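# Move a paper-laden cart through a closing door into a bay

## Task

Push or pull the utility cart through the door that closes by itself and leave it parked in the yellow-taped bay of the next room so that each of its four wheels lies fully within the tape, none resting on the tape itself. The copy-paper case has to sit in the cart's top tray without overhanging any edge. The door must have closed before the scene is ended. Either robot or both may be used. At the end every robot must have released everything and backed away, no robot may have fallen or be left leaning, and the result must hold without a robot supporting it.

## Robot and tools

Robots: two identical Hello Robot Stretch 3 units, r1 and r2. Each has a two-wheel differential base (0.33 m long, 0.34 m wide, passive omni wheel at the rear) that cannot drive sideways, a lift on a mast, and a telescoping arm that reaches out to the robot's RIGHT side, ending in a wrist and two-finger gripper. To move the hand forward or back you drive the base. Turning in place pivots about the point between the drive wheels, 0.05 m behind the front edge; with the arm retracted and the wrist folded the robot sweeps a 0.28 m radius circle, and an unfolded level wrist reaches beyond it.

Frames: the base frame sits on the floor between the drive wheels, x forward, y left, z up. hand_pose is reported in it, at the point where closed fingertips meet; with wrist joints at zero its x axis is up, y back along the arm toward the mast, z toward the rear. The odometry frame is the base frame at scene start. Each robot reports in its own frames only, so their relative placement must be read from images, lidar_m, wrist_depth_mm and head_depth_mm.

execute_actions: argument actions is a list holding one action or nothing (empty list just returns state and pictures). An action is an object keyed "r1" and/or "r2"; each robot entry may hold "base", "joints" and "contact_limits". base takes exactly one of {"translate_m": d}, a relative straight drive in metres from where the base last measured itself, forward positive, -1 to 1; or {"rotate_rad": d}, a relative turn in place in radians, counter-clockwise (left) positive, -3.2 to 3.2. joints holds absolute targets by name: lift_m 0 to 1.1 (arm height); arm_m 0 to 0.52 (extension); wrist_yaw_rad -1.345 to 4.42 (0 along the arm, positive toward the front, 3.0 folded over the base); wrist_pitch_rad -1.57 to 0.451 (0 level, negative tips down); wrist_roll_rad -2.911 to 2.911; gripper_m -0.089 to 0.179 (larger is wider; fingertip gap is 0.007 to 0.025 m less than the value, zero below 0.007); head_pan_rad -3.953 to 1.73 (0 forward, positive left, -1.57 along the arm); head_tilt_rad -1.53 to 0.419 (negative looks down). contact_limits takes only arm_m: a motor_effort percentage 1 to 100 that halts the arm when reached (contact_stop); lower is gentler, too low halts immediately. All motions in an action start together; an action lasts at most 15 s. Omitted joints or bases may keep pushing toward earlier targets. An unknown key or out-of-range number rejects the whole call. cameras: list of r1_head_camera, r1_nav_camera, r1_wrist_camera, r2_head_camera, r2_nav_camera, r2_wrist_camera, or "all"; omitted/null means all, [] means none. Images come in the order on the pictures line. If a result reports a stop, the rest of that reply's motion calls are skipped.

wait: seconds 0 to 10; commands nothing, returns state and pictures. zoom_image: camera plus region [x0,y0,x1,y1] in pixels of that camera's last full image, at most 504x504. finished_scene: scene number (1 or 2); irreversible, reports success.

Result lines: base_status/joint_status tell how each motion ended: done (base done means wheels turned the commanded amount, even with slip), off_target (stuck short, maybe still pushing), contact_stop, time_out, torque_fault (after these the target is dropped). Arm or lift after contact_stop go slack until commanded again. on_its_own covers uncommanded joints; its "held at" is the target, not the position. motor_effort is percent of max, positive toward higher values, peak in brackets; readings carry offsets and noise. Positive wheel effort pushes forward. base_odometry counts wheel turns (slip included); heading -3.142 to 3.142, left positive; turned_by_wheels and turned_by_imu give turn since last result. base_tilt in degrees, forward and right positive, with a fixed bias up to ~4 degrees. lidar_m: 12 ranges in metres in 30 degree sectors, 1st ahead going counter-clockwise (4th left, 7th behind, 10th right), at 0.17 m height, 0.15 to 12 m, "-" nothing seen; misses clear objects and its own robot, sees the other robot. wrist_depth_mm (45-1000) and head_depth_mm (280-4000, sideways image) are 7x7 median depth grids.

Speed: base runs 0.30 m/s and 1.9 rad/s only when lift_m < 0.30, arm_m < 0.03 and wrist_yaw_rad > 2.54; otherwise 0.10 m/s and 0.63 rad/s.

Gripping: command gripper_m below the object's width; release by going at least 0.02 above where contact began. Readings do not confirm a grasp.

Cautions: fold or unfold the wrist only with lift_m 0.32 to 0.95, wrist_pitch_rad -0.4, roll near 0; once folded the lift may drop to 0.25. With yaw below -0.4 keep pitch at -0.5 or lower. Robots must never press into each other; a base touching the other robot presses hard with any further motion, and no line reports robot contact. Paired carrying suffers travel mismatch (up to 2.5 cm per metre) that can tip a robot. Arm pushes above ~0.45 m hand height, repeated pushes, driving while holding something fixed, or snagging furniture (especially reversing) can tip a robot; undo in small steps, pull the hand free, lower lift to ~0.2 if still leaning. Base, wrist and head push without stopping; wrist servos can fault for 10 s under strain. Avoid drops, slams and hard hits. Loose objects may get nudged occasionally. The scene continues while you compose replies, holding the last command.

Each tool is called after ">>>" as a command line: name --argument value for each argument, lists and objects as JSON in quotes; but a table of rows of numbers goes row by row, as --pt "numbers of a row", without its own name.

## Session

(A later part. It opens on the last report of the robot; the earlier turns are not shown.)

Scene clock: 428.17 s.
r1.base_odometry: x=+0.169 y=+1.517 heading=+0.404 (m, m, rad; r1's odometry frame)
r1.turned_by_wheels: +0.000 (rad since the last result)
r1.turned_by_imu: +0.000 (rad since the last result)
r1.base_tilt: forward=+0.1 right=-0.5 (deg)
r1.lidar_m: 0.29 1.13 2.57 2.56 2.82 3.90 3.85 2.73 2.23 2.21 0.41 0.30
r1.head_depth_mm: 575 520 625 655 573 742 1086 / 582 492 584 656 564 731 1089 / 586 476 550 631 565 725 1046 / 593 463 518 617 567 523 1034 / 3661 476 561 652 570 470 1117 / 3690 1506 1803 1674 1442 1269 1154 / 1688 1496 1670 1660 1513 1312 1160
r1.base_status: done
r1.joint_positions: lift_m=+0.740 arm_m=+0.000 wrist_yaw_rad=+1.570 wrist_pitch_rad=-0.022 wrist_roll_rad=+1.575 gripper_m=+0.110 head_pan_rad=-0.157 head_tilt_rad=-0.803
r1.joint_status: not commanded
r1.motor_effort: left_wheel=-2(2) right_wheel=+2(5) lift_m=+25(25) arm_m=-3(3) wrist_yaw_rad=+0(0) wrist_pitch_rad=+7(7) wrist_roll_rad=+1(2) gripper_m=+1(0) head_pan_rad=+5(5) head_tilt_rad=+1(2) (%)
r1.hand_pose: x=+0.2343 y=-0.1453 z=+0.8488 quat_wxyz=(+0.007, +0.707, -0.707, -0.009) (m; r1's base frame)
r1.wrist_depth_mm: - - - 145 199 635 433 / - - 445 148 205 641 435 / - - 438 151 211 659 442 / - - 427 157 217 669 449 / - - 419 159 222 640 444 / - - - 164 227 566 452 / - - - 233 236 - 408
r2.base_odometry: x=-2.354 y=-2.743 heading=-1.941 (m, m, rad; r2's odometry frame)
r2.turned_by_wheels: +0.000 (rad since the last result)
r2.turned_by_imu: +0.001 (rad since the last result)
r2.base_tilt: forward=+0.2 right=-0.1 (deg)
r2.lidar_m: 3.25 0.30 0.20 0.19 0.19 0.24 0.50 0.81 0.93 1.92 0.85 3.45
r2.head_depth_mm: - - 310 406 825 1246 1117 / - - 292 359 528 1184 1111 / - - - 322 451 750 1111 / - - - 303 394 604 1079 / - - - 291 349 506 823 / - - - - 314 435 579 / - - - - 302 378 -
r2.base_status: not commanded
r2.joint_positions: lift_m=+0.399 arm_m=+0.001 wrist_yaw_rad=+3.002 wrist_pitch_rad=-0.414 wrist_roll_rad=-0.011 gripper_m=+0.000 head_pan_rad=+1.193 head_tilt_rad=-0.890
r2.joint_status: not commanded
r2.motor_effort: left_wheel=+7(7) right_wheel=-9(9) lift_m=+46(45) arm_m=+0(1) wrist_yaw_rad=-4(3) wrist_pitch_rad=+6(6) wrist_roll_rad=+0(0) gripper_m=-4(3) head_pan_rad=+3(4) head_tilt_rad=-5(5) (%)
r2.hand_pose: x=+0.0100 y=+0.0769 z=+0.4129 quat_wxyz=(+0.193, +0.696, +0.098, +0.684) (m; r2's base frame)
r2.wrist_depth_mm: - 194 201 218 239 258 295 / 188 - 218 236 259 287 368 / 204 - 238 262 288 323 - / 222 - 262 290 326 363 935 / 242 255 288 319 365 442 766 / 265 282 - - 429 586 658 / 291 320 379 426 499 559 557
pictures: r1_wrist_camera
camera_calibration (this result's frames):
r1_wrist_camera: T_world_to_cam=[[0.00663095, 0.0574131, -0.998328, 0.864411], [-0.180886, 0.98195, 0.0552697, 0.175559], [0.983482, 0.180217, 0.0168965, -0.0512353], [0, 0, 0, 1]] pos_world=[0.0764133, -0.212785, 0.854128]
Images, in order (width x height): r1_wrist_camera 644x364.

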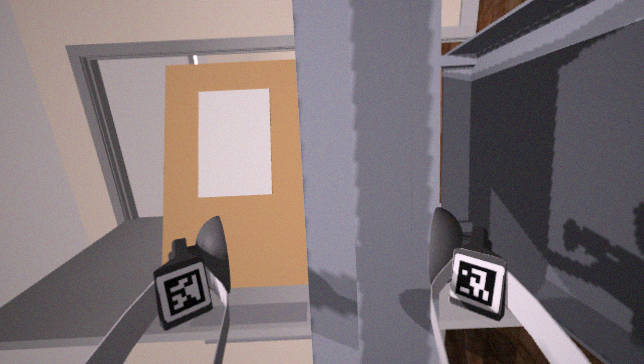

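>>> execute_actions --actions '[{"r1":{"joints":{"gripper_m":-0.03,"head_tilt_rad":-0.6,"head_pan_rad":0.0}}}]' --cameras '[]'

>>> execute_actions --actions '[{"r1":{"base":{"translate_m":0.3}}}]' --cameras '["r1_head_camera","r1_nav_camera","r2_nav_camera"]'

Scene clock: 430.23 s.
r1.base_odometry: x=+0.169 y=+1.517 heading=+0.404 (m, m, rad; r1's odometry frame)
r1.turned_by_wheels: +0.000 (rad since the last result)
r1.turned_by_imu: +0.000 (rad since the last result)
r1.base_tilt: forward=+0.1 right=-0.4 (deg)
r1.lidar_m: 0.29 1.13 2.57 2.55 2.82 3.87 3.86 2.73 2.23 2.22 0.42 0.30
r1.head_depth_mm: - - 504 547 625 553 447 / - - 496 528 613 554 449 / - - 500 508 591 559 449 / - - 588 664 657 561 452 / - 3924 1868 1904 1702 1350 453 / 1402 1469 1538 1583 1622 1460 1247 / 1132 1163 1200 1316 1716 1464 1246
r1.base_status: not commanded
r1.joint_positions: lift_m=+0.740 arm_m=+0.000 wrist_yaw_rad=+1.570 wrist_pitch_rad=-0.024 wrist_roll_rad=+1.575 gripper_m=-0.029 head_pan_rad=-0.007 head_tilt_rad=-0.606
r1.joint_status: all done
r1.motor_effort: left_wheel=-2(2) right_wheel=+1(2) lift_m=+25(25) arm_m=-3(3) wrist_yaw_rad=-1(1) wrist_pitch_rad=+8(8) wrist_roll_rad=+1(2) gripper_m=-24(100) head_pan_rad=+5(25) head_tilt_rad=+3(18) (%)
r1.hand_pose: x=+0.2342 y=-0.1453 z=+0.8484 quat_wxyz=(+0.007, +0.707, -0.707, -0.010) (m; r1's base frame)
r1.wrist_depth_mm: - - - 145 201 597 433 / - - 448 148 206 654 437 / - - 439 152 212 639 436 / - - 424 155 216 652 449 / - - 419 157 224 676 444 / - - 414 163 - - 450 / - - - 232 234 - 412
r2.base_odometry: x=-2.354 y=-2.743 heading=-1.941 (m, m, rad; r2's odometry frame)
r2.turned_by_wheels: +0.000 (rad since the last result)
r2.turned_by_imu: +0.000 (rad since the last result)
r2.base_tilt: forward=+0.1 right=-0.1 (deg)
r2.lidar_m: 3.24 0.30 0.20 0.19 0.19 0.24 0.50 0.81 0.93 1.92 0.85 3.45
r2.head_depth_mm: - - 310 405 826 1245 1116 / - - 293 359 526 1182 1116 / - - - 322 450 748 1110 / - - - 303 393 604 1082 / - - - 291 349 507 823 / - - - - 315 435 580 / - - - - 302 377 -
r2.base_status: not commanded
r2.joint_positions: lift_m=+0.399 arm_m=+0.001 wrist_yaw_rad=+3.002 wrist_pitch_rad=-0.414 wrist_roll_rad=-0.011 gripper_m=+0.000 head_pan_rad=+1.193 head_tilt_rad=-0.890
r2.joint_status: not commanded
r2.motor_effort: left_wheel=+7(7) right_wheel=-9(9) lift_m=+46(46) arm_m=+1(1) wrist_yaw_rad=-3(3) wrist_pitch_rad=+6(6) wrist_roll_rad=+0(0) gripper_m=-4(3) head_pan_rad=+3(3) head_tilt_rad=-5(5) (%)
r2.hand_pose: x=+0.0100 y=+0.0769 z=+0.4129 quat_wxyz=(+0.193, +0.696, +0.098, +0.684) (m; r2's base frame)
r2.wrist_depth_mm: - 193 202 218 236 258 296 / 187 - 218 237 260 288 366 / 204 - 237 260 288 326 - / 221 - 262 288 327 369 931 / 240 253 289 320 366 438 789 / 262 282 - - 426 582 653 / 290 322 378 420 502 567 561
pictures: none
No camera images: the call's "cameras" was empty. Leave "cameras" out to get every camera's image.

Scene clock: 434.37 s.
r1.base_odometry: x=+0.445 y=+1.634 heading=+0.403 (m, m, rad; r1's odometry frame)
r1.turned_by_wheels: +0.000 (rad since the last result)
r1.turned_by_imu: -0.013 (rad since the last result)
r1.base_tilt: forward=+0.0 right=-0.3 (deg)
r1.lidar_m: 0.31 0.87 2.53 2.51 2.75 4.19 4.15 2.81 2.28 2.26 0.38 0.31
r1.head_depth_mm: 3869 - 493 529 612 554 417 / 3952 - 510 529 608 557 470 / - - 700 738 652 558 487 / - - 2968 2095 1602 540 442 / - - 2792 1963 1617 1449 1221 / 1368 1335 1361 1512 1591 1448 1245 / 1086 1120 1151 1179 1210 1298 1253
r1.base_status: done
r1.joint_positions: lift_m=+0.740 arm_m=+0.000 wrist_yaw_rad=+1.505 wrist_pitch_rad=-0.027 wrist_roll_rad=+1.575 gripper_m=-0.029 head_pan_rad=-0.007 head_tilt_rad=-0.606
r1.joint_status: not commanded
r1.on_its_own: wrist_yaw_rad is held at +1.522, not at your +1.570, by its stall guard, which is not easing now; wrist_yaw_rad is at rest, and its effort (+15) is outside its rest range (-12 to +12)
r1.motor_effort: left_wheel=-3(5) right_wheel=+7(21) lift_m=+25(25) arm_m=-2(3) wrist_yaw_rad=+15(28) wrist_pitch_rad=+9(10) wrist_roll_rad=+1(1) gripper_m=-23(23) head_pan_rad=+6(5) head_tilt_rad=+2(2) (%)
r1.hand_pose: x=+0.2336 y=-0.1620 z=+0.8476 quat_wxyz=(+0.008, +0.683, -0.730, -0.011) (m; r1's base frame)
r1.wrist_depth_mm: - - - 133 186 622 430 / - - 414 137 195 654 434 / - - 428 143 203 659 434 / - - 423 151 214 666 440 / - - 415 156 222 613 445 / - - - 163 - - 434 / - - - 242 245 - 407
r2.base_odometry: x=-2.354 y=-2.743 heading=-1.941 (m, m, rad; r2's odometry frame)
r2.turned_by_wheels: +0.000 (rad since the last result)
r2.turned_by_imu: +0.001 (rad since the last result)
r2.base_tilt: forward=+0.2 right=-0.1 (deg)
r2.lidar_m: 3.23 0.30 0.20 0.19 0.19 0.24 0.50 0.54 0.57 1.92 0.85 3.46
r2.head_depth_mm: - - 310 406 827 1243 1118 / - - 292 359 526 1183 1113 / - - - 322 450 753 1117 / - - - 303 393 606 1077 / - - - 291 349 507 822 / - - - - 314 436 580 / - - - - 302 377 -
r2.base_status: not commanded
r2.joint_positions: lift_m=+0.399 arm_m=+0.001 wrist_yaw_rad=+3.002 wrist_pitch_rad=-0.414 wrist_roll_rad=-0.011 gripper_m=+0.000 head_pan_rad=+1.193 head_tilt_rad=-0.890
r2.joint_status: not commanded
r2.motor_effort: left_wheel=+7(7) right_wheel=-9(9) lift_m=+45(46) arm_m=+1(1) wrist_yaw_rad=-3(3) wrist_pitch_rad=+6(6) wrist_roll_rad=+0(0) gripper_m=-4(4) head_pan_rad=+3(3) head_tilt_rad=-4(5) (%)
r2.hand_pose: x=+0.0100 y=+0.0769 z=+0.4129 quat_wxyz=(+0.193, +0.696, +0.098, +0.684) (m; r2's base frame)
r2.wrist_depth_mm: - 193 202 216 238 260 296 / 189 - 217 236 260 286 369 / 204 - 239 262 285 320 - / 219 - 262 285 321 365 928 / 240 255 288 320 366 436 779 / 265 283 - - 426 581 647 / 293 320 381 419 501 564 558
pictures: r1_head_camera (sideways: a quarter turn clockwise sets it upright), r1_nav_camera (sideways: a quarter turn counterclockwise sets it upright), r2_nav_camera (sideways: a quarter turn counterclockwise sets it upright)
camera_calibration (this result's frames):
r1_head_camera: T_world_to_cam=[[-0.599607, 0.00907984, -0.800243, 1.06748], [-0.0149789, 0.999633, 0.0225656, -0.0265407], [0.800154, 0.0255172, -0.599251, 0.727676], [0, 0, 0, 1]] pos_world=[0.0574181, -0.00172989, 1.2909]
r1_nav_camera: T_world_to_cam=[[0.538744, 0.0419174, 0.841426, -1.05993], [0.0151524, -0.999082, 0.0400697, 0.00608878], [0.842333, -0.00883773, -0.538885, 0.657115], [0, 0, 0, 1]] pos_world=[0.0174295, 0.0563201, 1.24572]
r2_nav_camera: T_world_to_cam=[[0.28748, 0.721435, 0.629989, -0.774397], [0.926378, -0.3765, 0.0084211, 0.0347799], [0.243266, 0.581187, -0.776558, 0.959529], [0, 0, 0, 1]] pos_world=[-0.0430166, 0.0141061, 1.2327]
Images, in order (width x height): r1_head_camera 896x504, r1_nav_camera 672x504, r2_nav_camera 672x504.

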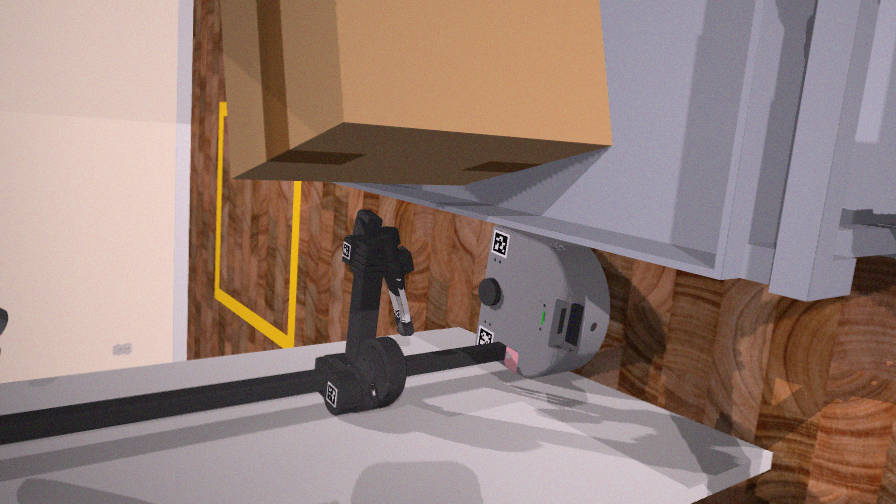

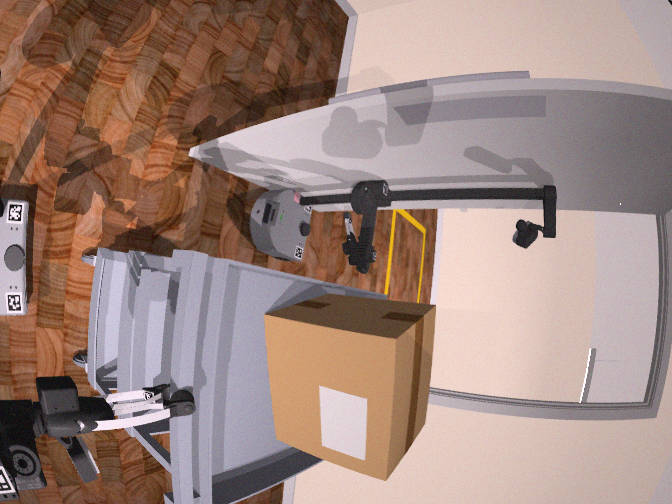

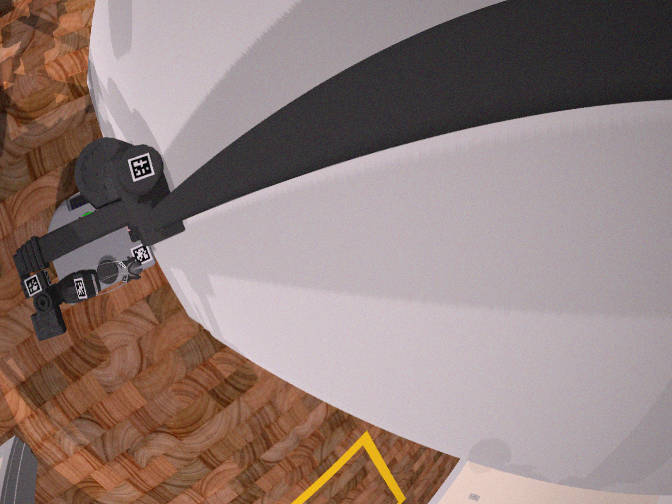

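>>> execute_actions --actions '[{"r1":{"joints":{"arm_m":0.15,"wrist_yaw_rad":1.62},"contact_limits":{"arm_m":34}}}]' --cameras '["r1_head_camera","r1_nav_camera"]'

Scene clock: 437.47 s.
r1.base_odometry: x=+0.445 y=+1.634 heading=+0.404 (m, m, rad; r1's odometry frame)
r1.turned_by_wheels: +0.001 (rad since the last result)
r1.turned_by_imu: +0.001 (rad since the last result)
r1.base_tilt: forward=+0.0 right=-0.4 (deg)
r1.lidar_m: 0.30 0.87 2.53 2.51 2.76 4.17 4.14 2.80 2.28 2.26 0.42 0.31
r1.head_depth_mm: 3887 - 516 527 600 553 455 / 3921 - 608 657 649 543 452 / - - 2900 2028 1126 1274 1071 / - - 2933 2098 1644 1449 1242 / - - 2819 1943 1614 1448 1237 / 1375 1336 1368 1505 1587 1446 1242 / 1082 1115 1146 1177 1205 1300 1253
r1.base_status: not commanded
r1.joint_positions: lift_m=+0.740 arm_m=+0.150 wrist_yaw_rad=+1.664 wrist_pitch_rad=-0.024 wrist_roll_rad=+1.575 gripper_m=-0.029 head_pan_rad=-0.007 head_tilt_rad=-0.606
r1.joint_status: wrist_yaw_rad off_target (ended at +1.664, target +1.620); the others done
r1.on_its_own: wrist_yaw_rad is held at +1.671, not at your +1.620, by its stall guard, which is not easing now
r1.motor_effort: left_wheel=+2(6) right_wheel=-7(9) lift_m=+25(25) arm_m=+1(8) wrist_yaw_rad=+7(59) wrist_pitch_rad=+8(9) wrist_roll_rad=+1(2) gripper_m=-22(23) head_pan_rad=+5(6) head_tilt_rad=+2(3) (%)
r1.contact_limits: arm_m 34 (drawing in: default 16, maximum 26; extending or still: default 21, maximum 34)
r1.hand_pose: x=+0.2331 y=-0.2709 z=+0.8483 quat_wxyz=(+0.008, +0.739, -0.673, -0.010) (m; r1's base frame)
r1.wrist_depth_mm: - - - 134 189 637 438 / - - 421 141 198 652 434 / - - 433 148 207 653 436 / - - 426 155 217 675 445 / - - 425 158 230 621 445 / - - - 170 - - 431 / - - - 247 247 - 403
r2.base_odometry: x=-2.354 y=-2.743 heading=-1.941 (m, m, rad; r2's odometry frame)
r2.turned_by_wheels: +0.000 (rad since the last result)
r2.turned_by_imu: +0.001 (rad since the last result)
r2.base_tilt: forward=+0.2 right=-0.1 (deg)
r2.lidar_m: 3.24 0.30 0.20 0.19 0.19 0.24 0.50 0.56 0.58 1.93 0.85 3.45
r2.head_depth_mm: - - 310 406 827 1241 1118 / - - 292 359 526 1180 1114 / - - - 322 450 750 1113 / - - - 303 394 604 1080 / - - - 291 349 506 823 / - - - - 314 435 580 / - - - - 302 377 -
r2.base_status: not commanded
r2.joint_positions: lift_m=+0.399 arm_m=+0.001 wrist_yaw_rad=+3.002 wrist_pitch_rad=-0.414 wrist_roll_rad=-0.011 gripper_m=+0.000 head_pan_rad=+1.193 head_tilt_rad=-0.890
r2.joint_status: not commanded
r2.motor_effort: left_wheel=+7(7) right_wheel=-9(9) lift_m=+46(46) arm_m=+1(1) wrist_yaw_rad=-3(3) wrist_pitch_rad=+6(6) wrist_roll_rad=+0(0) gripper_m=-4(4) head_pan_rad=+3(3) head_tilt_rad=-5(4) (%)
r2.hand_pose: x=+0.0100 y=+0.0769 z=+0.4129 quat_wxyz=(+0.193, +0.696, +0.098, +0.684) (m; r2's base frame)
r2.wrist_depth_mm: - 192 201 218 236 259 293 / 189 - 218 235 261 287 370 / 204 - 239 258 289 322 - / 220 - 263 287 321 365 899 / 240 253 289 322 367 442 789 / 265 285 - - 426 593 654 / 292 320 379 423 511 560 566
pictures: r1_head_camera (sideways: a quarter turn clockwise sets it upright), r1_nav_camera (sideways: a quarter turn counterclockwise sets it upright)
camera_calibration (this result's frames):
r1_head_camera: T_world_to_cam=[[-0.599607, 0.00907884, -0.800243, 1.06748], [-0.0149805, 0.999633, 0.0225656, -0.0265407], [0.800154, 0.0255185, -0.599251, 0.727677], [0, 0, 0, 1]] pos_world=[0.0574181, -0.0017298, 1.2909]
r1_nav_camera: T_world_to_cam=[[0.538745, 0.0419183, 0.841426, -1.05993], [0.015154, -0.999082, 0.0400697, 0.00608877], [0.842333, -0.00883632, -0.538885, 0.657115], [0, 0, 0, 1]] pos_world=[0.0174294, 0.0563201, 1.24572]
Images, in order (width x height): r1_head_camera 896x504, r1_nav_camera 672x504.

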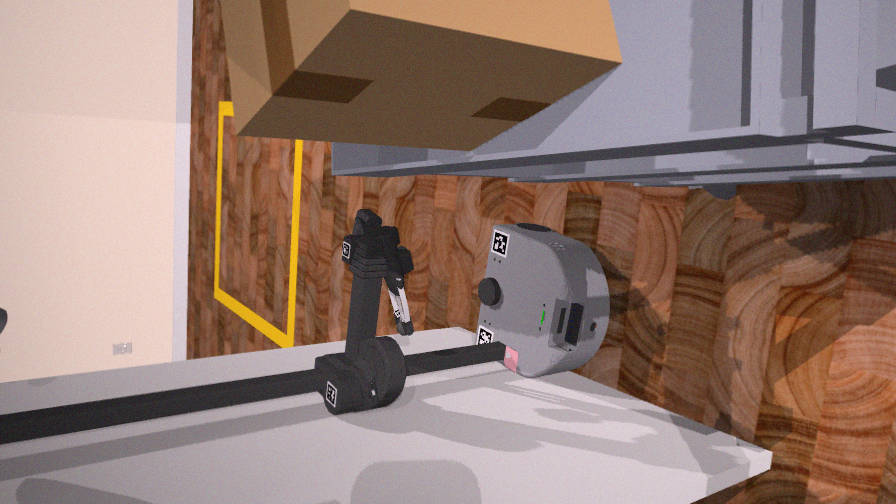

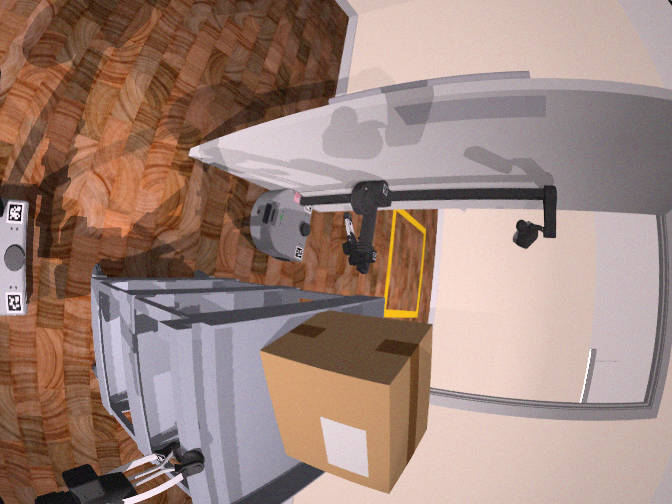

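>>> execute_actions --actions '[{"r1":{"joints":{"arm_m":0.27,"wrist_yaw_rad":1.80},"contact_limits":{"arm_m":34}}}]' --cameras '[]'

>>> execute_actions --actions '[{"r1":{"base":{"rotate_rad":0.15},"joints":{"wrist_yaw_rad":1.66}}}]' --cameras '["r1_head_camera","r1_nav_camera"]'

Scene clock: 441.07 s.
r1.base_odometry: x=+0.445 y=+1.634 heading=+0.404 (m, m, rad; r1's odometry frame)
r1.turned_by_wheels: +0.000 (rad since the last result)
r1.turned_by_imu: +0.000 (rad since the last result)
r1.base_tilt: forward=+0.1 right=-0.4 (deg)
r1.lidar_m: 0.44 0.87 2.53 2.51 2.76 4.20 4.15 2.82 2.28 2.26 0.42 0.31
r1.head_depth_mm: 3917 - 564 595 627 528 460 / 3976 - 680 713 687 871 797 / - - 2921 2033 1634 1315 1204 / - - 2927 2101 1647 1441 1240 / - - 2831 1838 1625 1460 1240 / 1372 1336 1367 1504 1573 1435 1250 / 1085 1116 1147 1178 1202 1294 1247
r1.base_status: not commanded
r1.joint_positions: lift_m=+0.740 arm_m=+0.269 wrist_yaw_rad=+1.831 wrist_pitch_rad=-0.023 wrist_roll_rad=+1.575 gripper_m=-0.029 head_pan_rad=-0.007 head_tilt_rad=-0.606
r1.joint_status: wrist_yaw_rad off_target (ended at +1.831, target +1.800); the others done
r1.on_its_own: wrist_yaw_rad is at rest, and its effort (-29) is outside its rest range (-12 to +12)
r1.motor_effort: left_wheel=+4(6) right_wheel=-6(9) lift_m=+25(25) arm_m=+4(2) wrist_yaw_rad=-29(51) wrist_pitch_rad=+8(8) wrist_roll_rad=+2(1) gripper_m=-20(23) head_pan_rad=+5(5) head_tilt_rad=+2(2) (%)
r1.contact_limits: arm_m 34 (drawing in: default 16, maximum 26; extending or still: default 21, maximum 34)
r1.hand_pose: x=+0.2256 y=-0.3486 z=+0.8485 quat_wxyz=(+0.008, +0.793, -0.609, -0.009) (m; r1's base frame)
r1.wrist_depth_mm: - - 417 144 195 644 439 / - - 427 151 210 634 425 / - - 428 160 220 656 443 / - - 434 169 233 675 444 / - - 444 206 247 623 443 / - - - 192 - - 424 / - - - 284 283 - 377
r2.base_odometry: x=-2.354 y=-2.743 heading=-1.941 (m, m, rad; r2's odometry frame)
r2.turned_by_wheels: +0.000 (rad since the last result)
r2.turned_by_imu: +0.001 (rad since the last result)
r2.base_tilt: forward=+0.1 right=-0.1 (deg)
r2.lidar_m: 3.25 0.30 0.20 0.19 0.19 0.24 0.50 0.57 0.59 1.93 0.85 3.43
r2.head_depth_mm: - - 310 407 828 1241 1116 / - - 293 359 527 1185 1117 / - - - 322 452 752 1113 / - - - 303 394 605 1079 / - - - 291 350 506 824 / - - - - 315 435 580 / - - - - 302 378 -
r2.base_status: not commanded
r2.joint_positions: lift_m=+0.399 arm_m=+0.001 wrist_yaw_rad=+3.002 wrist_pitch_rad=-0.414 wrist_roll_rad=-0.011 gripper_m=+0.000 head_pan_rad=+1.193 head_tilt_rad=-0.890
r2.joint_status: not commanded
r2.motor_effort: left_wheel=+7(7) right_wheel=-9(9) lift_m=+46(46) arm_m=+1(2) wrist_yaw_rad=-3(3) wrist_pitch_rad=+6(6) wrist_roll_rad=+0(0) gripper_m=-4(4) head_pan_rad=+3(3) head_tilt_rad=-5(5) (%)
r2.hand_pose: x=+0.0100 y=+0.0769 z=+0.4129 quat_wxyz=(+0.193, +0.696, +0.098, +0.684) (m; r2's base frame)
r2.wrist_depth_mm: - 192 202 218 237 259 298 / 188 - 220 237 261 290 367 / 204 - 237 259 286 322 - / 220 - 263 288 321 362 917 / 243 254 290 321 363 441 777 / 265 283 - - 430 593 646 / 292 319 381 421 501 571 567
pictures: none
No camera images: the call's "cameras" was empty. Leave "cameras" out to get every camera's image.

Scene clock: 442.37 s.
r1.base_odometry: x=+0.445 y=+1.634 heading=+0.554 (m, m, rad; r1's odometry frame)
r1.turned_by_wheels: +0.150 (rad since the last result)
r1.turned_by_imu: +0.104 (rad since the last result)
r1.base_tilt: forward=+0.1 right=-0.4 (deg)
r1.lidar_m: 0.68 0.87 2.51 2.52 2.91 4.15 4.16 2.63 2.26 2.27 0.43 0.35
r1.head_depth_mm: 3913 - 941 734 696 888 772 / 3959 - 2889 1948 1139 1228 1130 / - - 2864 2084 1670 1448 1235 / - - 2788 2009 1635 1444 1235 / 1226 1352 1387 1590 1653 1458 1241 / 1070 1120 1179 1246 1312 1357 1249 / 883 925 964 1003 1131 1435 1246
r1.base_status: done
r1.joint_positions: lift_m=+0.740 arm_m=+0.270 wrist_yaw_rad=+1.652 wrist_pitch_rad=-0.023 wrist_roll_rad=+1.575 gripper_m=-0.029 head_pan_rad=-0.007 head_tilt_rad=-0.606
r1.joint_status: all done
r1.motor_effort: left_wheel=-3(16) right_wheel=+4(35) lift_m=+25(25) arm_m=+0(3) wrist_yaw_rad=+7(67) wrist_pitch_rad=+8(9) wrist_roll_rad=+2(2) gripper_m=-18(19) head_pan_rad=+5(5) head_tilt_rad=+3(3) (%)
r1.hand_pose: x=+0.2334 y=-0.3941 z=+0.8486 quat_wxyz=(+0.007, +0.735, -0.678, -0.009) (m; r1's base frame)
r1.wrist_depth_mm: - - - 153 208 632 436 / - - 442 209 216 639 432 / - - 439 220 225 663 440 / - - 447 172 234 677 446 / - - 445 209 243 643 442 / - - - 186 - - 442 / - - - 268 268 - 409
r2.base_odometry: x=-2.354 y=-2.743 heading=-1.941 (m, m, rad; r2's odometry frame)
r2.turned_by_wheels: +0.000 (rad since the last result)
r2.turned_by_imu: +0.000 (rad since the last result)
r2.base_tilt: forward=+0.2 right=-0.1 (deg)
r2.lidar_m: 3.25 0.30 0.20 0.19 0.19 0.24 0.50 0.55 0.56 1.93 0.85 3.45
r2.head_depth_mm: - - 310 406 828 1242 1121 / - - 293 359 527 1181 1117 / - - - 322 450 749 1118 / - - - 303 394 603 1078 / - - - 292 349 506 822 / - - - - 314 435 581 / - - - - 302 377 -
r2.base_status: not commanded
r2.joint_positions: lift_m=+0.399 arm_m=+0.001 wrist_yaw_rad=+3.002 wrist_pitch_rad=-0.414 wrist_roll_rad=-0.011 gripper_m=+0.000 head_pan_rad=+1.193 head_tilt_rad=-0.890
r2.joint_status: not commanded
r2.motor_effort: left_wheel=+7(7) right_wheel=-9(9) lift_m=+45(45) arm_m=+0(1) wrist_yaw_rad=-2(3) wrist_pitch_rad=+6(6) wrist_roll_rad=+0(0) gripper_m=-3(4) head_pan_rad=+3(3) head_tilt_rad=-5(5) (%)
r2.hand_pose: x=+0.0100 y=+0.0769 z=+0.4129 quat_wxyz=(+0.193, +0.696, +0.098, +0.684) (m; r2's base frame)
r2.wrist_depth_mm: - 193 202 218 236 259 297 / 188 - 217 238 261 287 370 / 203 - 238 256 285 322 - / 223 - 260 287 324 366 927 / 238 254 289 323 369 439 776 / 265 285 - - 431 578 652 / 291 320 380 421 504 561 571
pictures: r1_head_camera (sideways: a quarter turn clockwise sets it upright), r1_nav_camera (sideways: a quarter turn counterclockwise sets it upright)
camera_calibration (this result's frames):
r1_head_camera: T_world_to_cam=[[-0.599375, 0.00906705, -0.800417, 1.06771], [-0.015004, 0.999633, 0.0225592, -0.0265322], [0.800327, 0.0255308, -0.599019, 0.727374], [0, 0, 0, 1]] pos_world=[0.0574213, -0.00172896, 1.29092]
r1_nav_camera: T_world_to_cam=[[0.5385, 0.0419291, 0.841582, -1.06013], [0.0151593, -0.999082, 0.0400761, 0.00608033], [0.842489, -0.00882318, -0.538641, 0.656797], [0, 0, 0, 1]] pos_world=[0.0174447, 0.0563202, 1.24572]
Images, in order (width x height): r1_head_camera 896x504, r1_nav_camera 672x504.

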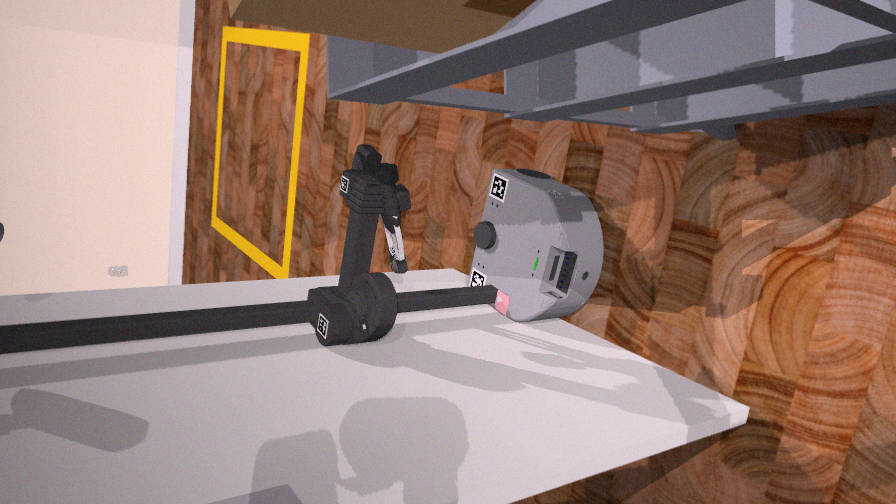

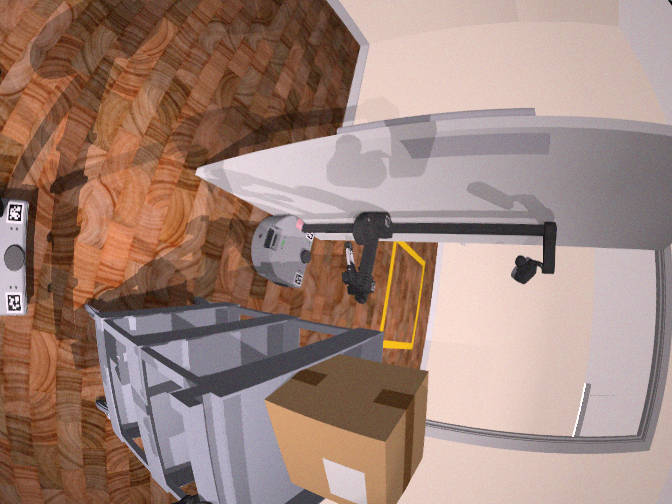

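>>> execute_actions --actions '[{"r1":{"joints":{"gripper_m":0.11}}}]' --cameras '[]'

>>> execute_actions --actions '[{"r1":{"base":{"translate_m":-0.2}}}]' --cameras '[]'

>>> execute_actions --actions '[{"r1":{"base":{"rotate_rad":-1.555},"joints":{"arm_m":0,"wrist_yaw_rad":1.57}}}]' --cameras '[]'

>>> execute_actions --actions '[{"r1":{"base":{"translate_m":0.31}}}]' --cameras '[]'

>>> execute_actions --actions '[{"r1":{"base":{"rotate_rad":1.555},"joints":{"head_pan_rad":-0.1,"head_tilt_rad":-0.8}}}]' --cameras '["r1_nav_camera","r1_head_camera","r1_wrist_camera"]'

Scene clock: 444.73 s.
r1.base_odometry: x=+0.445 y=+1.634 heading=+0.554 (m, m, rad; r1's odometry frame)
r1.turned_by_wheels: +0.000 (rad since the last result)
r1.turned_by_imu: +0.000 (rad since the last result)
r1.base_tilt: forward=+0.1 right=-0.4 (deg)
r1.lidar_m: 0.68 0.87 2.51 2.52 2.91 4.16 4.15 2.63 2.26 2.26 0.43 0.35
r1.head_depth_mm: 3853 - 941 734 694 886 773 / 3978 - 2886 1959 1143 1223 1132 / - - 2907 2097 1662 1443 1229 / - - 2783 1991 1625 1450 1239 / 1229 1355 1385 1587 1639 1450 1245 / 1064 1117 1177 1240 1313 1355 1249 / 884 921 961 1003 1128 1429 1251
r1.base_status: not commanded
r1.joint_positions: lift_m=+0.740 arm_m=+0.270 wrist_yaw_rad=+1.658 wrist_pitch_rad=-0.023 wrist_roll_rad=+1.575 gripper_m=+0.110 head_pan_rad=-0.007 head_tilt_rad=-0.606
r1.joint_status: all done
r1.motor_effort: left_wheel=-2(3) right_wheel=+1(4) lift_m=+25(25) arm_m=+0(1) wrist_yaw_rad=+1(8) wrist_pitch_rad=+7(7) wrist_roll_rad=+1(2) gripper_m=+0(88) head_pan_rad=+5(5) head_tilt_rad=+2(2) (%)
r1.hand_pose: x=+0.2333 y=-0.3926 z=+0.8487 quat_wxyz=(+0.007, +0.737, -0.676, -0.009) (m; r1's base frame)
r1.wrist_depth_mm: - - - 152 208 605 428 / - - 446 210 216 661 434 / - - 438 219 225 663 440 / - - 438 171 233 664 443 / - - 437 179 241 635 447 / - - - 252 252 523 434 / - - - 266 270 - 397
r2.base_odometry: x=-2.354 y=-2.743 heading=-1.941 (m, m, rad; r2's odometry frame)
r2.turned_by_wheels: +0.000 (rad since the last result)
r2.turned_by_imu: +0.001 (rad since the last result)
r2.base_tilt: forward=+0.2 right=-0.1 (deg)
r2.lidar_m: 3.25 0.30 0.20 0.19 0.19 0.24 0.50 0.55 0.55 1.93 0.85 3.44
r2.head_depth_mm: - - 310 406 825 1241 1119 / - - 293 359 527 1181 1119 / - - - 322 450 751 1115 / - - - 303 394 605 1084 / - - - 291 349 506 823 / - - - - 314 435 579 / - - - - 302 377 -
r2.base_status: not commanded
r2.joint_positions: lift_m=+0.399 arm_m=+0.001 wrist_yaw_rad=+3.002 wrist_pitch_rad=-0.414 wrist_roll_rad=-0.011 gripper_m=+0.000 head_pan_rad=+1.193 head_tilt_rad=-0.890
r2.joint_status: not commanded
r2.motor_effort: left_wheel=+7(7) right_wheel=-9(9) lift_m=+45(46) arm_m=+1(1) wrist_yaw_rad=-5(3) wrist_pitch_rad=+6(6) wrist_roll_rad=+0(0) gripper_m=-4(4) head_pan_rad=+4(3) head_tilt_rad=-5(4) (%)
r2.hand_pose: x=+0.0100 y=+0.0769 z=+0.4129 quat_wxyz=(+0.193, +0.696, +0.098, +0.684) (m; r2's base frame)
r2.wrist_depth_mm: - 193 201 218 237 259 293 / 188 - 219 237 260 288 370 / 203 - 238 260 289 324 - / 222 - 261 288 321 364 929 / 241 254 289 319 371 444 766 / 262 281 - - 427 581 661 / 290 321 375 422 499 566 573
pictures: none
No camera images: the call's "cameras" was empty. Leave "cameras" out to get every camera's image.

Scene clock: 448.30 s.
r1.base_odometry: x=+0.275 y=+1.529 heading=+0.554 (m, m, rad; r1's odometry frame)
r1.turned_by_wheels: +0.000 (rad since the last result)
r1.turned_by_imu: +0.001 (rad since the last result)
r1.base_tilt: forward=+0.1 right=-0.4 (deg)
r1.lidar_m: 0.68 1.06 2.56 2.57 2.96 3.96 3.94 2.56 2.21 2.21 0.72 0.54
r1.head_depth_mm: - 797 808 784 697 829 1102 / - - 1177 1268 1201 1231 1161 / - - 2611 2111 1729 1440 1234 / - - 2555 1906 1737 1446 1244 / 1377 1499 1532 1748 1697 1457 1247 / 1161 1209 1281 1347 1456 1454 1248 / 960 999 1074 2021 1760 1461 1247
r1.base_status: done
r1.joint_positions: lift_m=+0.740 arm_m=+0.270 wrist_yaw_rad=+1.658 wrist_pitch_rad=-0.023 wrist_roll_rad=+1.575 gripper_m=+0.110 head_pan_rad=-0.007 head_tilt_rad=-0.606
r1.joint_status: not commanded
r1.motor_effort: left_wheel=-2(6) right_wheel=+1(2) lift_m=+25(25) arm_m=-1(1) wrist_yaw_rad=+2(1) wrist_pitch_rad=+7(7) wrist_roll_rad=+2(1) gripper_m=+0(1) head_pan_rad=+4(5) head_tilt_rad=+2(3) (%)
r1.hand_pose: x=+0.2333 y=-0.3926 z=+0.8487 quat_wxyz=(+0.007, +0.737, -0.676, -0.009) (m; r1's base frame)
r1.wrist_depth_mm: - - - 391 - 609 393 / - - 652 411 - 661 404 / - - 647 431 - 670 427 / - - 640 444 - 674 455 / - - - 459 - 624 468 / - - - 482 - 487 871 / - - - - - - 975
r2.base_odometry: x=-2.354 y=-2.743 heading=-1.941 (m, m, rad; r2's odometry frame)
r2.turned_by_wheels: +0.000 (rad since the last result)
r2.turned_by_imu: +0.001 (rad since the last result)
r2.base_tilt: forward=+0.2 right=-0.1 (deg)
r2.lidar_m: 3.24 0.30 0.20 0.19 0.19 0.24 0.50 0.55 0.56 1.93 0.84 3.45
r2.head_depth_mm: - - 310 406 827 1244 1113 / - - 293 359 528 1178 1113 / - - - 322 451 749 1108 / - - - 303 394 604 1081 / - - - 291 349 507 820 / - - - - 314 435 580 / - - - - 302 377 -
r2.base_status: not commanded
r2.joint_positions: lift_m=+0.399 arm_m=+0.001 wrist_yaw_rad=+3.002 wrist_pitch_rad=-0.414 wrist_roll_rad=-0.011 gripper_m=+0.000 head_pan_rad=+1.193 head_tilt_rad=-0.890
r2.joint_status: not commanded
r2.motor_effort: left_wheel=+7(7) right_wheel=-9(9) lift_m=+46(46) arm_m=+1(0) wrist_yaw_rad=-3(3) wrist_pitch_rad=+6(6) wrist_roll_rad=+0(0) gripper_m=-4(3) head_pan_rad=+3(3) head_tilt_rad=-4(5) (%)
r2.hand_pose: x=+0.0100 y=+0.0769 z=+0.4129 quat_wxyz=(+0.193, +0.696, +0.098, +0.684) (m; r2's base frame)
r2.wrist_depth_mm: - 193 202 218 239 261 298 / 188 - 218 237 258 291 369 / 204 - 239 260 291 322 - / 221 - 260 286 323 368 893 / 239 254 290 318 367 444 791 / 265 282 - - 430 583 653 / 294 320 377 422 509 561 571
pictures: none
No camera images: the call's "cameras" was empty. Leave "cameras" out to get every camera's image.

Scene clock: 451.70 s.
r1.base_odometry: x=+0.275 y=+1.529 heading=-1.001 (m, m, rad; r1's odometry frame)
r1.turned_by_wheels: -1.555 (rad since the last result)
r1.turned_by_imu: -1.573 (rad since the last result)
r1.base_tilt: forward=+0.0 right=-0.4 (deg)
r1.lidar_m: 2.21 0.71 0.54 0.75 1.08 2.56 2.57 3.00 3.95 3.98 2.54 2.21
r1.head_depth_mm: 1831 2016 2239 2148 1725 1429 1228 / 1880 2073 2299 2166 1722 1439 1232 / 1934 2151 2379 2185 1733 1446 1234 / 1977 2220 2497 2182 1748 1446 1237 / 2066 2284 2567 2191 1754 1453 1246 / 2118 2349 2628 2220 1766 1470 1241 / 2197 2459 2739 2228 1754 1465 1248
r1.base_status: done
r1.joint_positions: lift_m=+0.740 arm_m=+0.000 wrist_yaw_rad=+1.571 wrist_pitch_rad=-0.022 wrist_roll_rad=+1.575 gripper_m=+0.110 head_pan_rad=-0.007 head_tilt_rad=-0.606
r1.joint_status: all done
r1.motor_effort: left_wheel=+2(6) right_wheel=-3(6) lift_m=+25(25) arm_m=-3(2) wrist_yaw_rad=+0(3) wrist_pitch_rad=+7(7) wrist_roll_rad=+1(1) gripper_m=+0(0) head_pan_rad=+6(4) head_tilt_rad=+3(2) (%)
r1.hand_pose: x=+0.2343 y=-0.1452 z=+0.8487 quat_wxyz=(+0.007, +0.707, -0.707, -0.009) (m; r1's base frame)
r1.wrist_depth_mm: - - - - - - 993 / - - - - - - 982 / - - - - - - - / - - - - - - - / - - - - - - - / - - - - - - - / - - - - - - 959
r2.base_odometry: x=-2.354 y=-2.743 heading=-1.941 (m, m, rad; r2's odometry frame)
r2.turned_by_wheels: +0.000 (rad since the last result)
r2.turned_by_imu: +0.001 (rad since the last result)
r2.base_tilt: forward=+0.1 right=-0.1 (deg)
r2.lidar_m: 3.25 0.30 0.20 0.19 0.19 0.24 0.50 0.55 0.56 1.92 0.84 3.45
r2.head_depth_mm: - - 310 405 825 1237 1118 / - - 293 359 527 1184 1117 / - - - 322 451 749 1112 / - - - 303 394 605 1084 / - - - 291 349 506 823 / - - - - 314 436 580 / - - - - 301 377 -
r2.base_status: not commanded
r2.joint_positions: lift_m=+0.399 arm_m=+0.001 wrist_yaw_rad=+3.002 wrist_pitch_rad=-0.414 wrist_roll_rad=-0.011 gripper_m=+0.000 head_pan_rad=+1.193 head_tilt_rad=-0.890
r2.joint_status: not commanded
r2.motor_effort: left_wheel=+7(7) right_wheel=-9(9) lift_m=+46(46) arm_m=+1(1) wrist_yaw_rad=-3(3) wrist_pitch_rad=+6(6) wrist_roll_rad=+0(0) gripper_m=-3(4) head_pan_rad=+3(4) head_tilt_rad=-5(4) (%)
r2.hand_pose: x=+0.0100 y=+0.0769 z=+0.4129 quat_wxyz=(+0.193, +0.696, +0.098, +0.684) (m; r2's base frame)
r2.wrist_depth_mm: - 192 202 218 237 259 297 / 190 - 218 239 260 287 367 / 204 - 237 258 287 322 - / 222 - 263 289 324 371 928 / 239 254 290 322 368 442 760 / 262 282 - - 424 582 658 / 293 320 380 423 507 560 569
pictures: none
No camera images: the call's "cameras" was empty. Leave "cameras" out to get every camera's image.

Scene clock: 456.30 s.
r1.base_odometry: x=+0.443 y=+1.268 heading=-1.001 (m, m, rad; r1's odometry frame)
r1.turned_by_wheels: +0.000 (rad since the last result)
r1.turned_by_imu: +0.000 (rad since the last result)
r1.base_tilt: forward=+0.1 right=-0.4 (deg)
r1.lidar_m: 1.92 2.06 0.52 0.50 1.63 2.86 2.87 3.36 4.05 3.74 2.19 1.91
r1.head_depth_mm: 1565 1730 1927 2082 1721 1431 1222 / 1616 1787 2000 2137 1728 1435 1226 / 1661 1856 2047 2169 1733 1445 1228 / 1712 1909 2154 2166 1747 1439 1239 / 1768 1973 2230 2203 1740 1452 1242 / 1818 2030 2318 2216 1752 1459 1248 / 1863 2129 2397 2223 1758 1464 1251
r1.base_status: done
r1.joint_positions: lift_m=+0.740 arm_m=+0.000 wrist_yaw_rad=+1.571 wrist_pitch_rad=-0.022 wrist_roll_rad=+1.575 gripper_m=+0.110 head_pan_rad=-0.007 head_tilt_rad=-0.606
r1.joint_status: not commanded
r1.motor_effort: left_wheel=+2(6) right_wheel=-2(3) lift_m=+25(25) arm_m=-3(3) wrist_yaw_rad=+0(1) wrist_pitch_rad=+8(7) wrist_roll_rad=+1(2) gripper_m=+0(0) head_pan_rad=+5(5) head_tilt_rad=+2(2) (%)
r1.hand_pose: x=+0.2343 y=-0.1452 z=+0.8487 quat_wxyz=(+0.007, +0.707, -0.707, -0.009) (m; r1's base frame)
r1.wrist_depth_mm: - - - - - - 982 / - - - - - - 990 / - - - - - - - / - - - - - - - / - - - - - - - / - - - - - - - / - - - - - - 983
r2.base_odometry: x=-2.354 y=-2.743 heading=-1.941 (m, m, rad; r2's odometry frame)
r2.turned_by_wheels: +0.000 (rad since the last result)
r2.turned_by_imu: +0.001 (rad since the last result)
r2.base_tilt: forward=+0.1 right=-0.1 (deg)
r2.lidar_m: 3.25 0.30 0.20 0.19 0.19 0.24 0.50 0.55 0.56 1.92 0.85 3.46
r2.head_depth_mm: - - 310 406 827 1242 1120 / - - 292 359 526 1184 1113 / - - - 322 450 752 1109 / - - - 303 394 604 1080 / - - - 291 349 507 820 / - - - - 315 435 578 / - - - - 302 377 -
r2.base_status: not commanded
r2.joint_positions: lift_m=+0.399 arm_m=+0.001 wrist_yaw_rad=+3.002 wrist_pitch_rad=-0.414 wrist_roll_rad=-0.011 gripper_m=+0.000 head_pan_rad=+1.193 head_tilt_rad=-0.890
r2.joint_status: not commanded
r2.motor_effort: left_wheel=+7(7) right_wheel=-9(9) lift_m=+46(46) arm_m=+1(1) wrist_yaw_rad=-3(3) wrist_pitch_rad=+6(6) wrist_roll_rad=+0(0) gripper_m=-4(4) head_pan_rad=+3(2) head_tilt_rad=-5(5) (%)
r2.hand_pose: x=+0.0100 y=+0.0769 z=+0.4129 quat_wxyz=(+0.193, +0.696, +0.098, +0.684) (m; r2's base frame)
r2.wrist_depth_mm: - 192 200 217 236 259 296 / 188 - 217 237 259 290 370 / 202 - 236 260 287 324 - / 221 - 260 289 324 364 897 / 241 255 289 323 367 445 780 / 265 283 - - 425 580 676 / 292 320 378 418 502 561 574
pictures: none
No camera images: the call's "cameras" was empty. Leave "cameras" out to get every camera's image.

Scene clock: 459.70 s.
r1.base_odometry: x=+0.443 y=+1.268 heading=+0.554 (m, m, rad; r1's odometry frame)
r1.turned_by_wheels: +1.555 (rad since the last result)
r1.turned_by_imu: +1.573 (rad since the last result)
r1.base_tilt: forward=+0.0 right=-0.4 (deg)
r1.lidar_m: 0.50 1.20 2.86 2.86 3.31 4.05 3.86 2.22 1.92 1.91 2.08 0.52
r1.head_depth_mm: 1475 915 799 638 904 1217 1125 / 656 729 796 631 964 1191 1145 / 643 697 780 627 965 1221 1153 / 623 671 764 636 969 1197 1155 / 628 654 759 629 931 1206 1156 / 3275 1444 851 623 1477 1317 1163 / 1831 1729 1797 1768 1527 1321 1165
r1.base_status: done
r1.joint_positions: lift_m=+0.740 arm_m=+0.000 wrist_yaw_rad=+1.571 wrist_pitch_rad=-0.022 wrist_roll_rad=+1.575 gripper_m=+0.110 head_pan_rad=-0.093 head_tilt_rad=-0.790
r1.joint_status: all done
r1.motor_effort: left_wheel=-2(5) right_wheel=+2(5) lift_m=+25(25) arm_m=-3(3) wrist_yaw_rad=+0(0) wrist_pitch_rad=+7(7) wrist_roll_rad=+1(1) gripper_m=+1(0) head_pan_rad=-5(15) head_tilt_rad=-3(16) (%)
r1.hand_pose: x=+0.2343 y=-0.1452 z=+0.8487 quat_wxyz=(+0.007, +0.707, -0.707, -0.009) (m; r1's base frame)
r1.wrist_depth_mm: - - - - - - 408 / - - - 415 - 603 410 / - - - 428 - 653 423 / - - 663 436 - 668 437 / - - 667 445 - 641 444 / - - - 457 - 586 459 / - - - - 504 - 475
r2.base_odometry: x=-2.354 y=-2.743 heading=-1.941 (m, m, rad; r2's odometry frame)
r2.turned_by_wheels: +0.000 (rad since the last result)
r2.turned_by_imu: +0.001 (rad since the last result)
r2.base_tilt: forward=+0.2 right=-0.1 (deg)
r2.lidar_m: 3.25 0.30 0.20 0.19 0.19 0.24 0.50 0.55 0.56 1.93 0.85 3.44
r2.head_depth_mm: - - 310 405 826 1238 1119 / - - 293 359 526 1183 1117 / - - - 322 450 754 1118 / - - - 303 394 605 1077 / - - - 291 349 505 823 / - - - - 314 436 580 / - - - - 301 377 -
r2.base_status: not commanded
r2.joint_positions: lift_m=+0.399 arm_m=+0.001 wrist_yaw_rad=+3.002 wrist_pitch_rad=-0.414 wrist_roll_rad=-0.011 gripper_m=+0.000 head_pan_rad=+1.193 head_tilt_rad=-0.890
r2.joint_status: not commanded
r2.motor_effort: left_wheel=+7(7) right_wheel=-9(9) lift_m=+45(45) arm_m=+1(1) wrist_yaw_rad=-3(3) wrist_pitch_rad=+6(6) wrist_roll_rad=+0(0) gripper_m=-3(3) head_pan_rad=+3(4) head_tilt_rad=-5(5) (%)
r2.hand_pose: x=+0.0100 y=+0.0769 z=+0.4129 quat_wxyz=(+0.193, +0.696, +0.098, +0.684) (m; r2's base frame)
r2.wrist_depth_mm: - 193 202 217 239 259 296 / 189 - 218 239 261 286 366 / 204 - 238 260 290 319 - / 220 - 262 286 321 367 909 / 240 255 290 317 364 445 767 / 265 281 - - 424 581 649 / 291 320 380 421 507 556 566
pictures: r1_head_camera (sideways: a quarter turn clockwise sets it upright), r1_nav_camera (sideways: a quarter turn counterclockwise sets it upright), r1_wrist_camera
camera_calibration (this result's frames):
r1_head_camera: T_world_to_cam=[[-0.732272, 0.0730422, -0.677084, 0.907774], [0.0751805, 0.996825, 0.0262269, -0.0318514], [0.67685, -0.0316983, -0.735438, 0.905569], [0, 0, 0, 1]] pos_world=[0.0541974, -0.00585056, 1.28146]
r1_nav_camera: T_world_to_cam=[[0.684528, -0.0178135, 0.728769, -0.913964], [-0.063558, -0.997353, 0.0353211, 0.0127601], [0.72621, -0.0704974, -0.683848, 0.846403], [0, 0, 0, 1]] pos_world=[0.0117784, 0.0561146, 1.24443]
r1_wrist_camera: T_world_to_cam=[[0.00639395, 0.0574354, -0.998329, 0.864408], [-0.181358, 0.98186, 0.0553264, 0.175487], [0.983396, 0.180701, 0.0166943, -0.0509891], [0, 0, 0, 1]] pos_world=[0.0764413, -0.212737, 0.854106]
Images, in order (width x height): r1_head_camera 896x504, r1_nav_camera 672x504, r1_wrist_camera 644x364.

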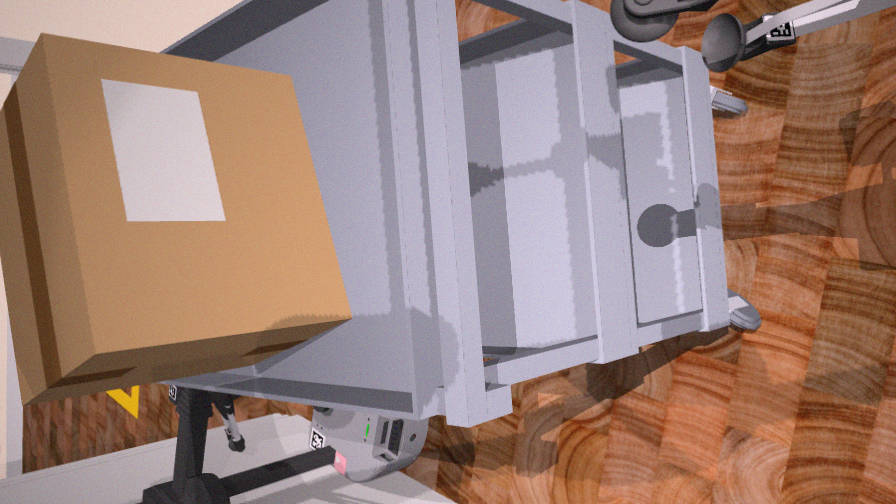

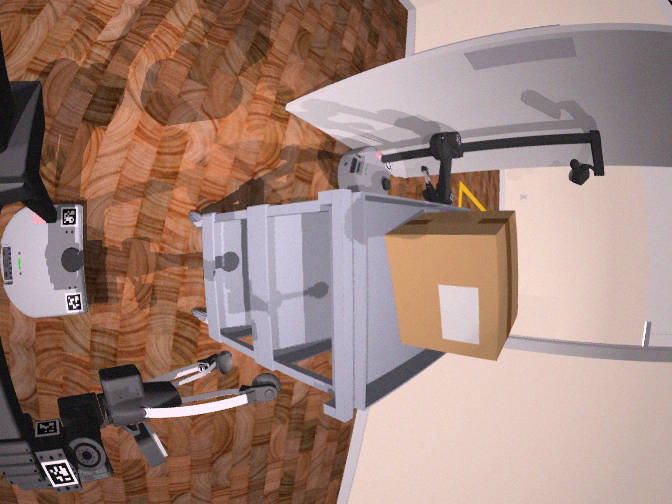

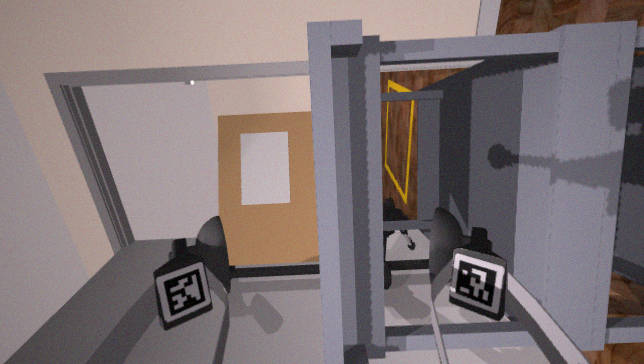

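>>> execute_actions --actions '[{"r1":{"base":{"translate_m":0.2},"joints":{"arm_m":0.04}}}]' --cameras '["r1_wrist_camera"]'

Scene clock: 463.50 s.
r1.base_odometry: x=+0.613 y=+1.373 heading=+0.554 (m, m, rad; r1's odometry frame)
r1.turned_by_wheels: +0.000 (rad since the last result)
r1.turned_by_imu: +0.000 (rad since the last result)
r1.base_tilt: forward=+0.0 right=-0.3 (deg)
r1.lidar_m: 0.30 0.31 2.82 2.81 3.25 4.22 4.00 2.28 1.96 1.96 0.43 0.31
r1.head_depth_mm: 1299 520 621 662 566 749 1063 / 606 503 587 656 568 735 1048 / 612 488 560 640 571 720 1033 / 620 478 534 627 575 714 1039 / 3747 470 514 632 576 519 1021 / 3817 567 757 664 567 485 1156 / 3663 1638 1745 1673 1494 1282 1170
r1.base_status: done
r1.joint_positions: lift_m=+0.740 arm_m=+0.040 wrist_yaw_rad=+1.571 wrist_pitch_rad=-0.022 wrist_roll_rad=+1.575 gripper_m=+0.110 head_pan_rad=-0.093 head_tilt_rad=-0.790
r1.joint_status: all done
r1.motor_effort: left_wheel=-2(4) right_wheel=+2(6) lift_m=+25(25) arm_m=+2(2) wrist_yaw_rad=-1(2) wrist_pitch_rad=+7(8) wrist_roll_rad=+1(1) gripper_m=+1(0) head_pan_rad=-5(4) head_tilt_rad=-4(3) (%)
r1.hand_pose: x=+0.2343 y=-0.1846 z=+0.8487 quat_wxyz=(+0.007, +0.707, -0.707, -0.009) (m; r1's base frame)
r1.wrist_depth_mm: - - - 154 210 217 214 / - - - 213 217 614 416 / - - - 162 222 661 438 / - - 474 166 227 656 448 / - - 460 171 231 637 448 / - - 443 237 237 599 454 / - - 442 245 246 - 437
r2.base_odometry: x=-2.354 y=-2.743 heading=-1.941 (m, m, rad; r2's odometry frame)
r2.turned_by_wheels: +0.000 (rad since the last result)
r2.turned_by_imu: +0.001 (rad since the last result)
r2.base_tilt: forward=+0.2 right=+0.0 (deg)
r2.lidar_m: 3.22 0.30 0.20 0.19 0.19 0.24 0.50 0.55 0.56 1.92 0.85 3.48
r2.head_depth_mm: - - 310 405 825 1245 1120 / - - 292 359 527 1181 1116 / - - - 322 450 752 1116 / - - - 303 394 604 1078 / - - - 291 349 508 821 / - - - - 314 436 580 / - - - - 302 378 -
r2.base_status: not commanded
r2.joint_positions: lift_m=+0.399 arm_m=+0.001 wrist_yaw_rad=+3.002 wrist_pitch_rad=-0.414 wrist_roll_rad=-0.011 gripper_m=+0.000 head_pan_rad=+1.193 head_tilt_rad=-0.890
r2.joint_status: not commanded
r2.motor_effort: left_wheel=+7(7) right_wheel=-9(9) lift_m=+46(46) arm_m=+1(1) wrist_yaw_rad=-3(3) wrist_pitch_rad=+6(6) wrist_roll_rad=+0(0) gripper_m=-3(3) head_pan_rad=+3(4) head_tilt_rad=-5(4) (%)
r2.hand_pose: x=+0.0100 y=+0.0769 z=+0.4129 quat_wxyz=(+0.193, +0.696, +0.098, +0.684) (m; r2's base frame)
r2.wrist_depth_mm: - 192 201 219 236 259 297 / 188 - 218 239 259 286 369 / 203 - 237 261 287 322 - / 221 - 262 286 327 364 914 / 241 253 284 323 369 444 804 / 264 284 - - 426 598 648 / 291 322 382 417 505 560 567
pictures: r1_wrist_camera
camera_calibration (this result's frames):
r1_wrist_camera: T_world_to_cam=[[0.00639682, 0.0574353, -0.998329, 0.866671], [-0.181337, 0.981864, 0.0553261, 0.214171], [0.9834, 0.18068, 0.0166959, -0.0438751], [0, 0, 0, 1]] pos_world=[0.0764399, -0.252137, 0.854106]
Images, in order (width x height): r1_wrist_camera 644x364.

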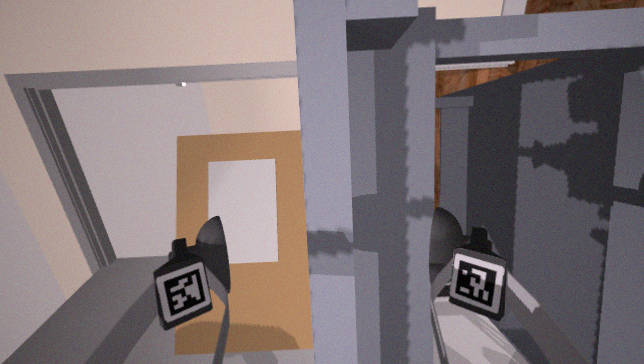

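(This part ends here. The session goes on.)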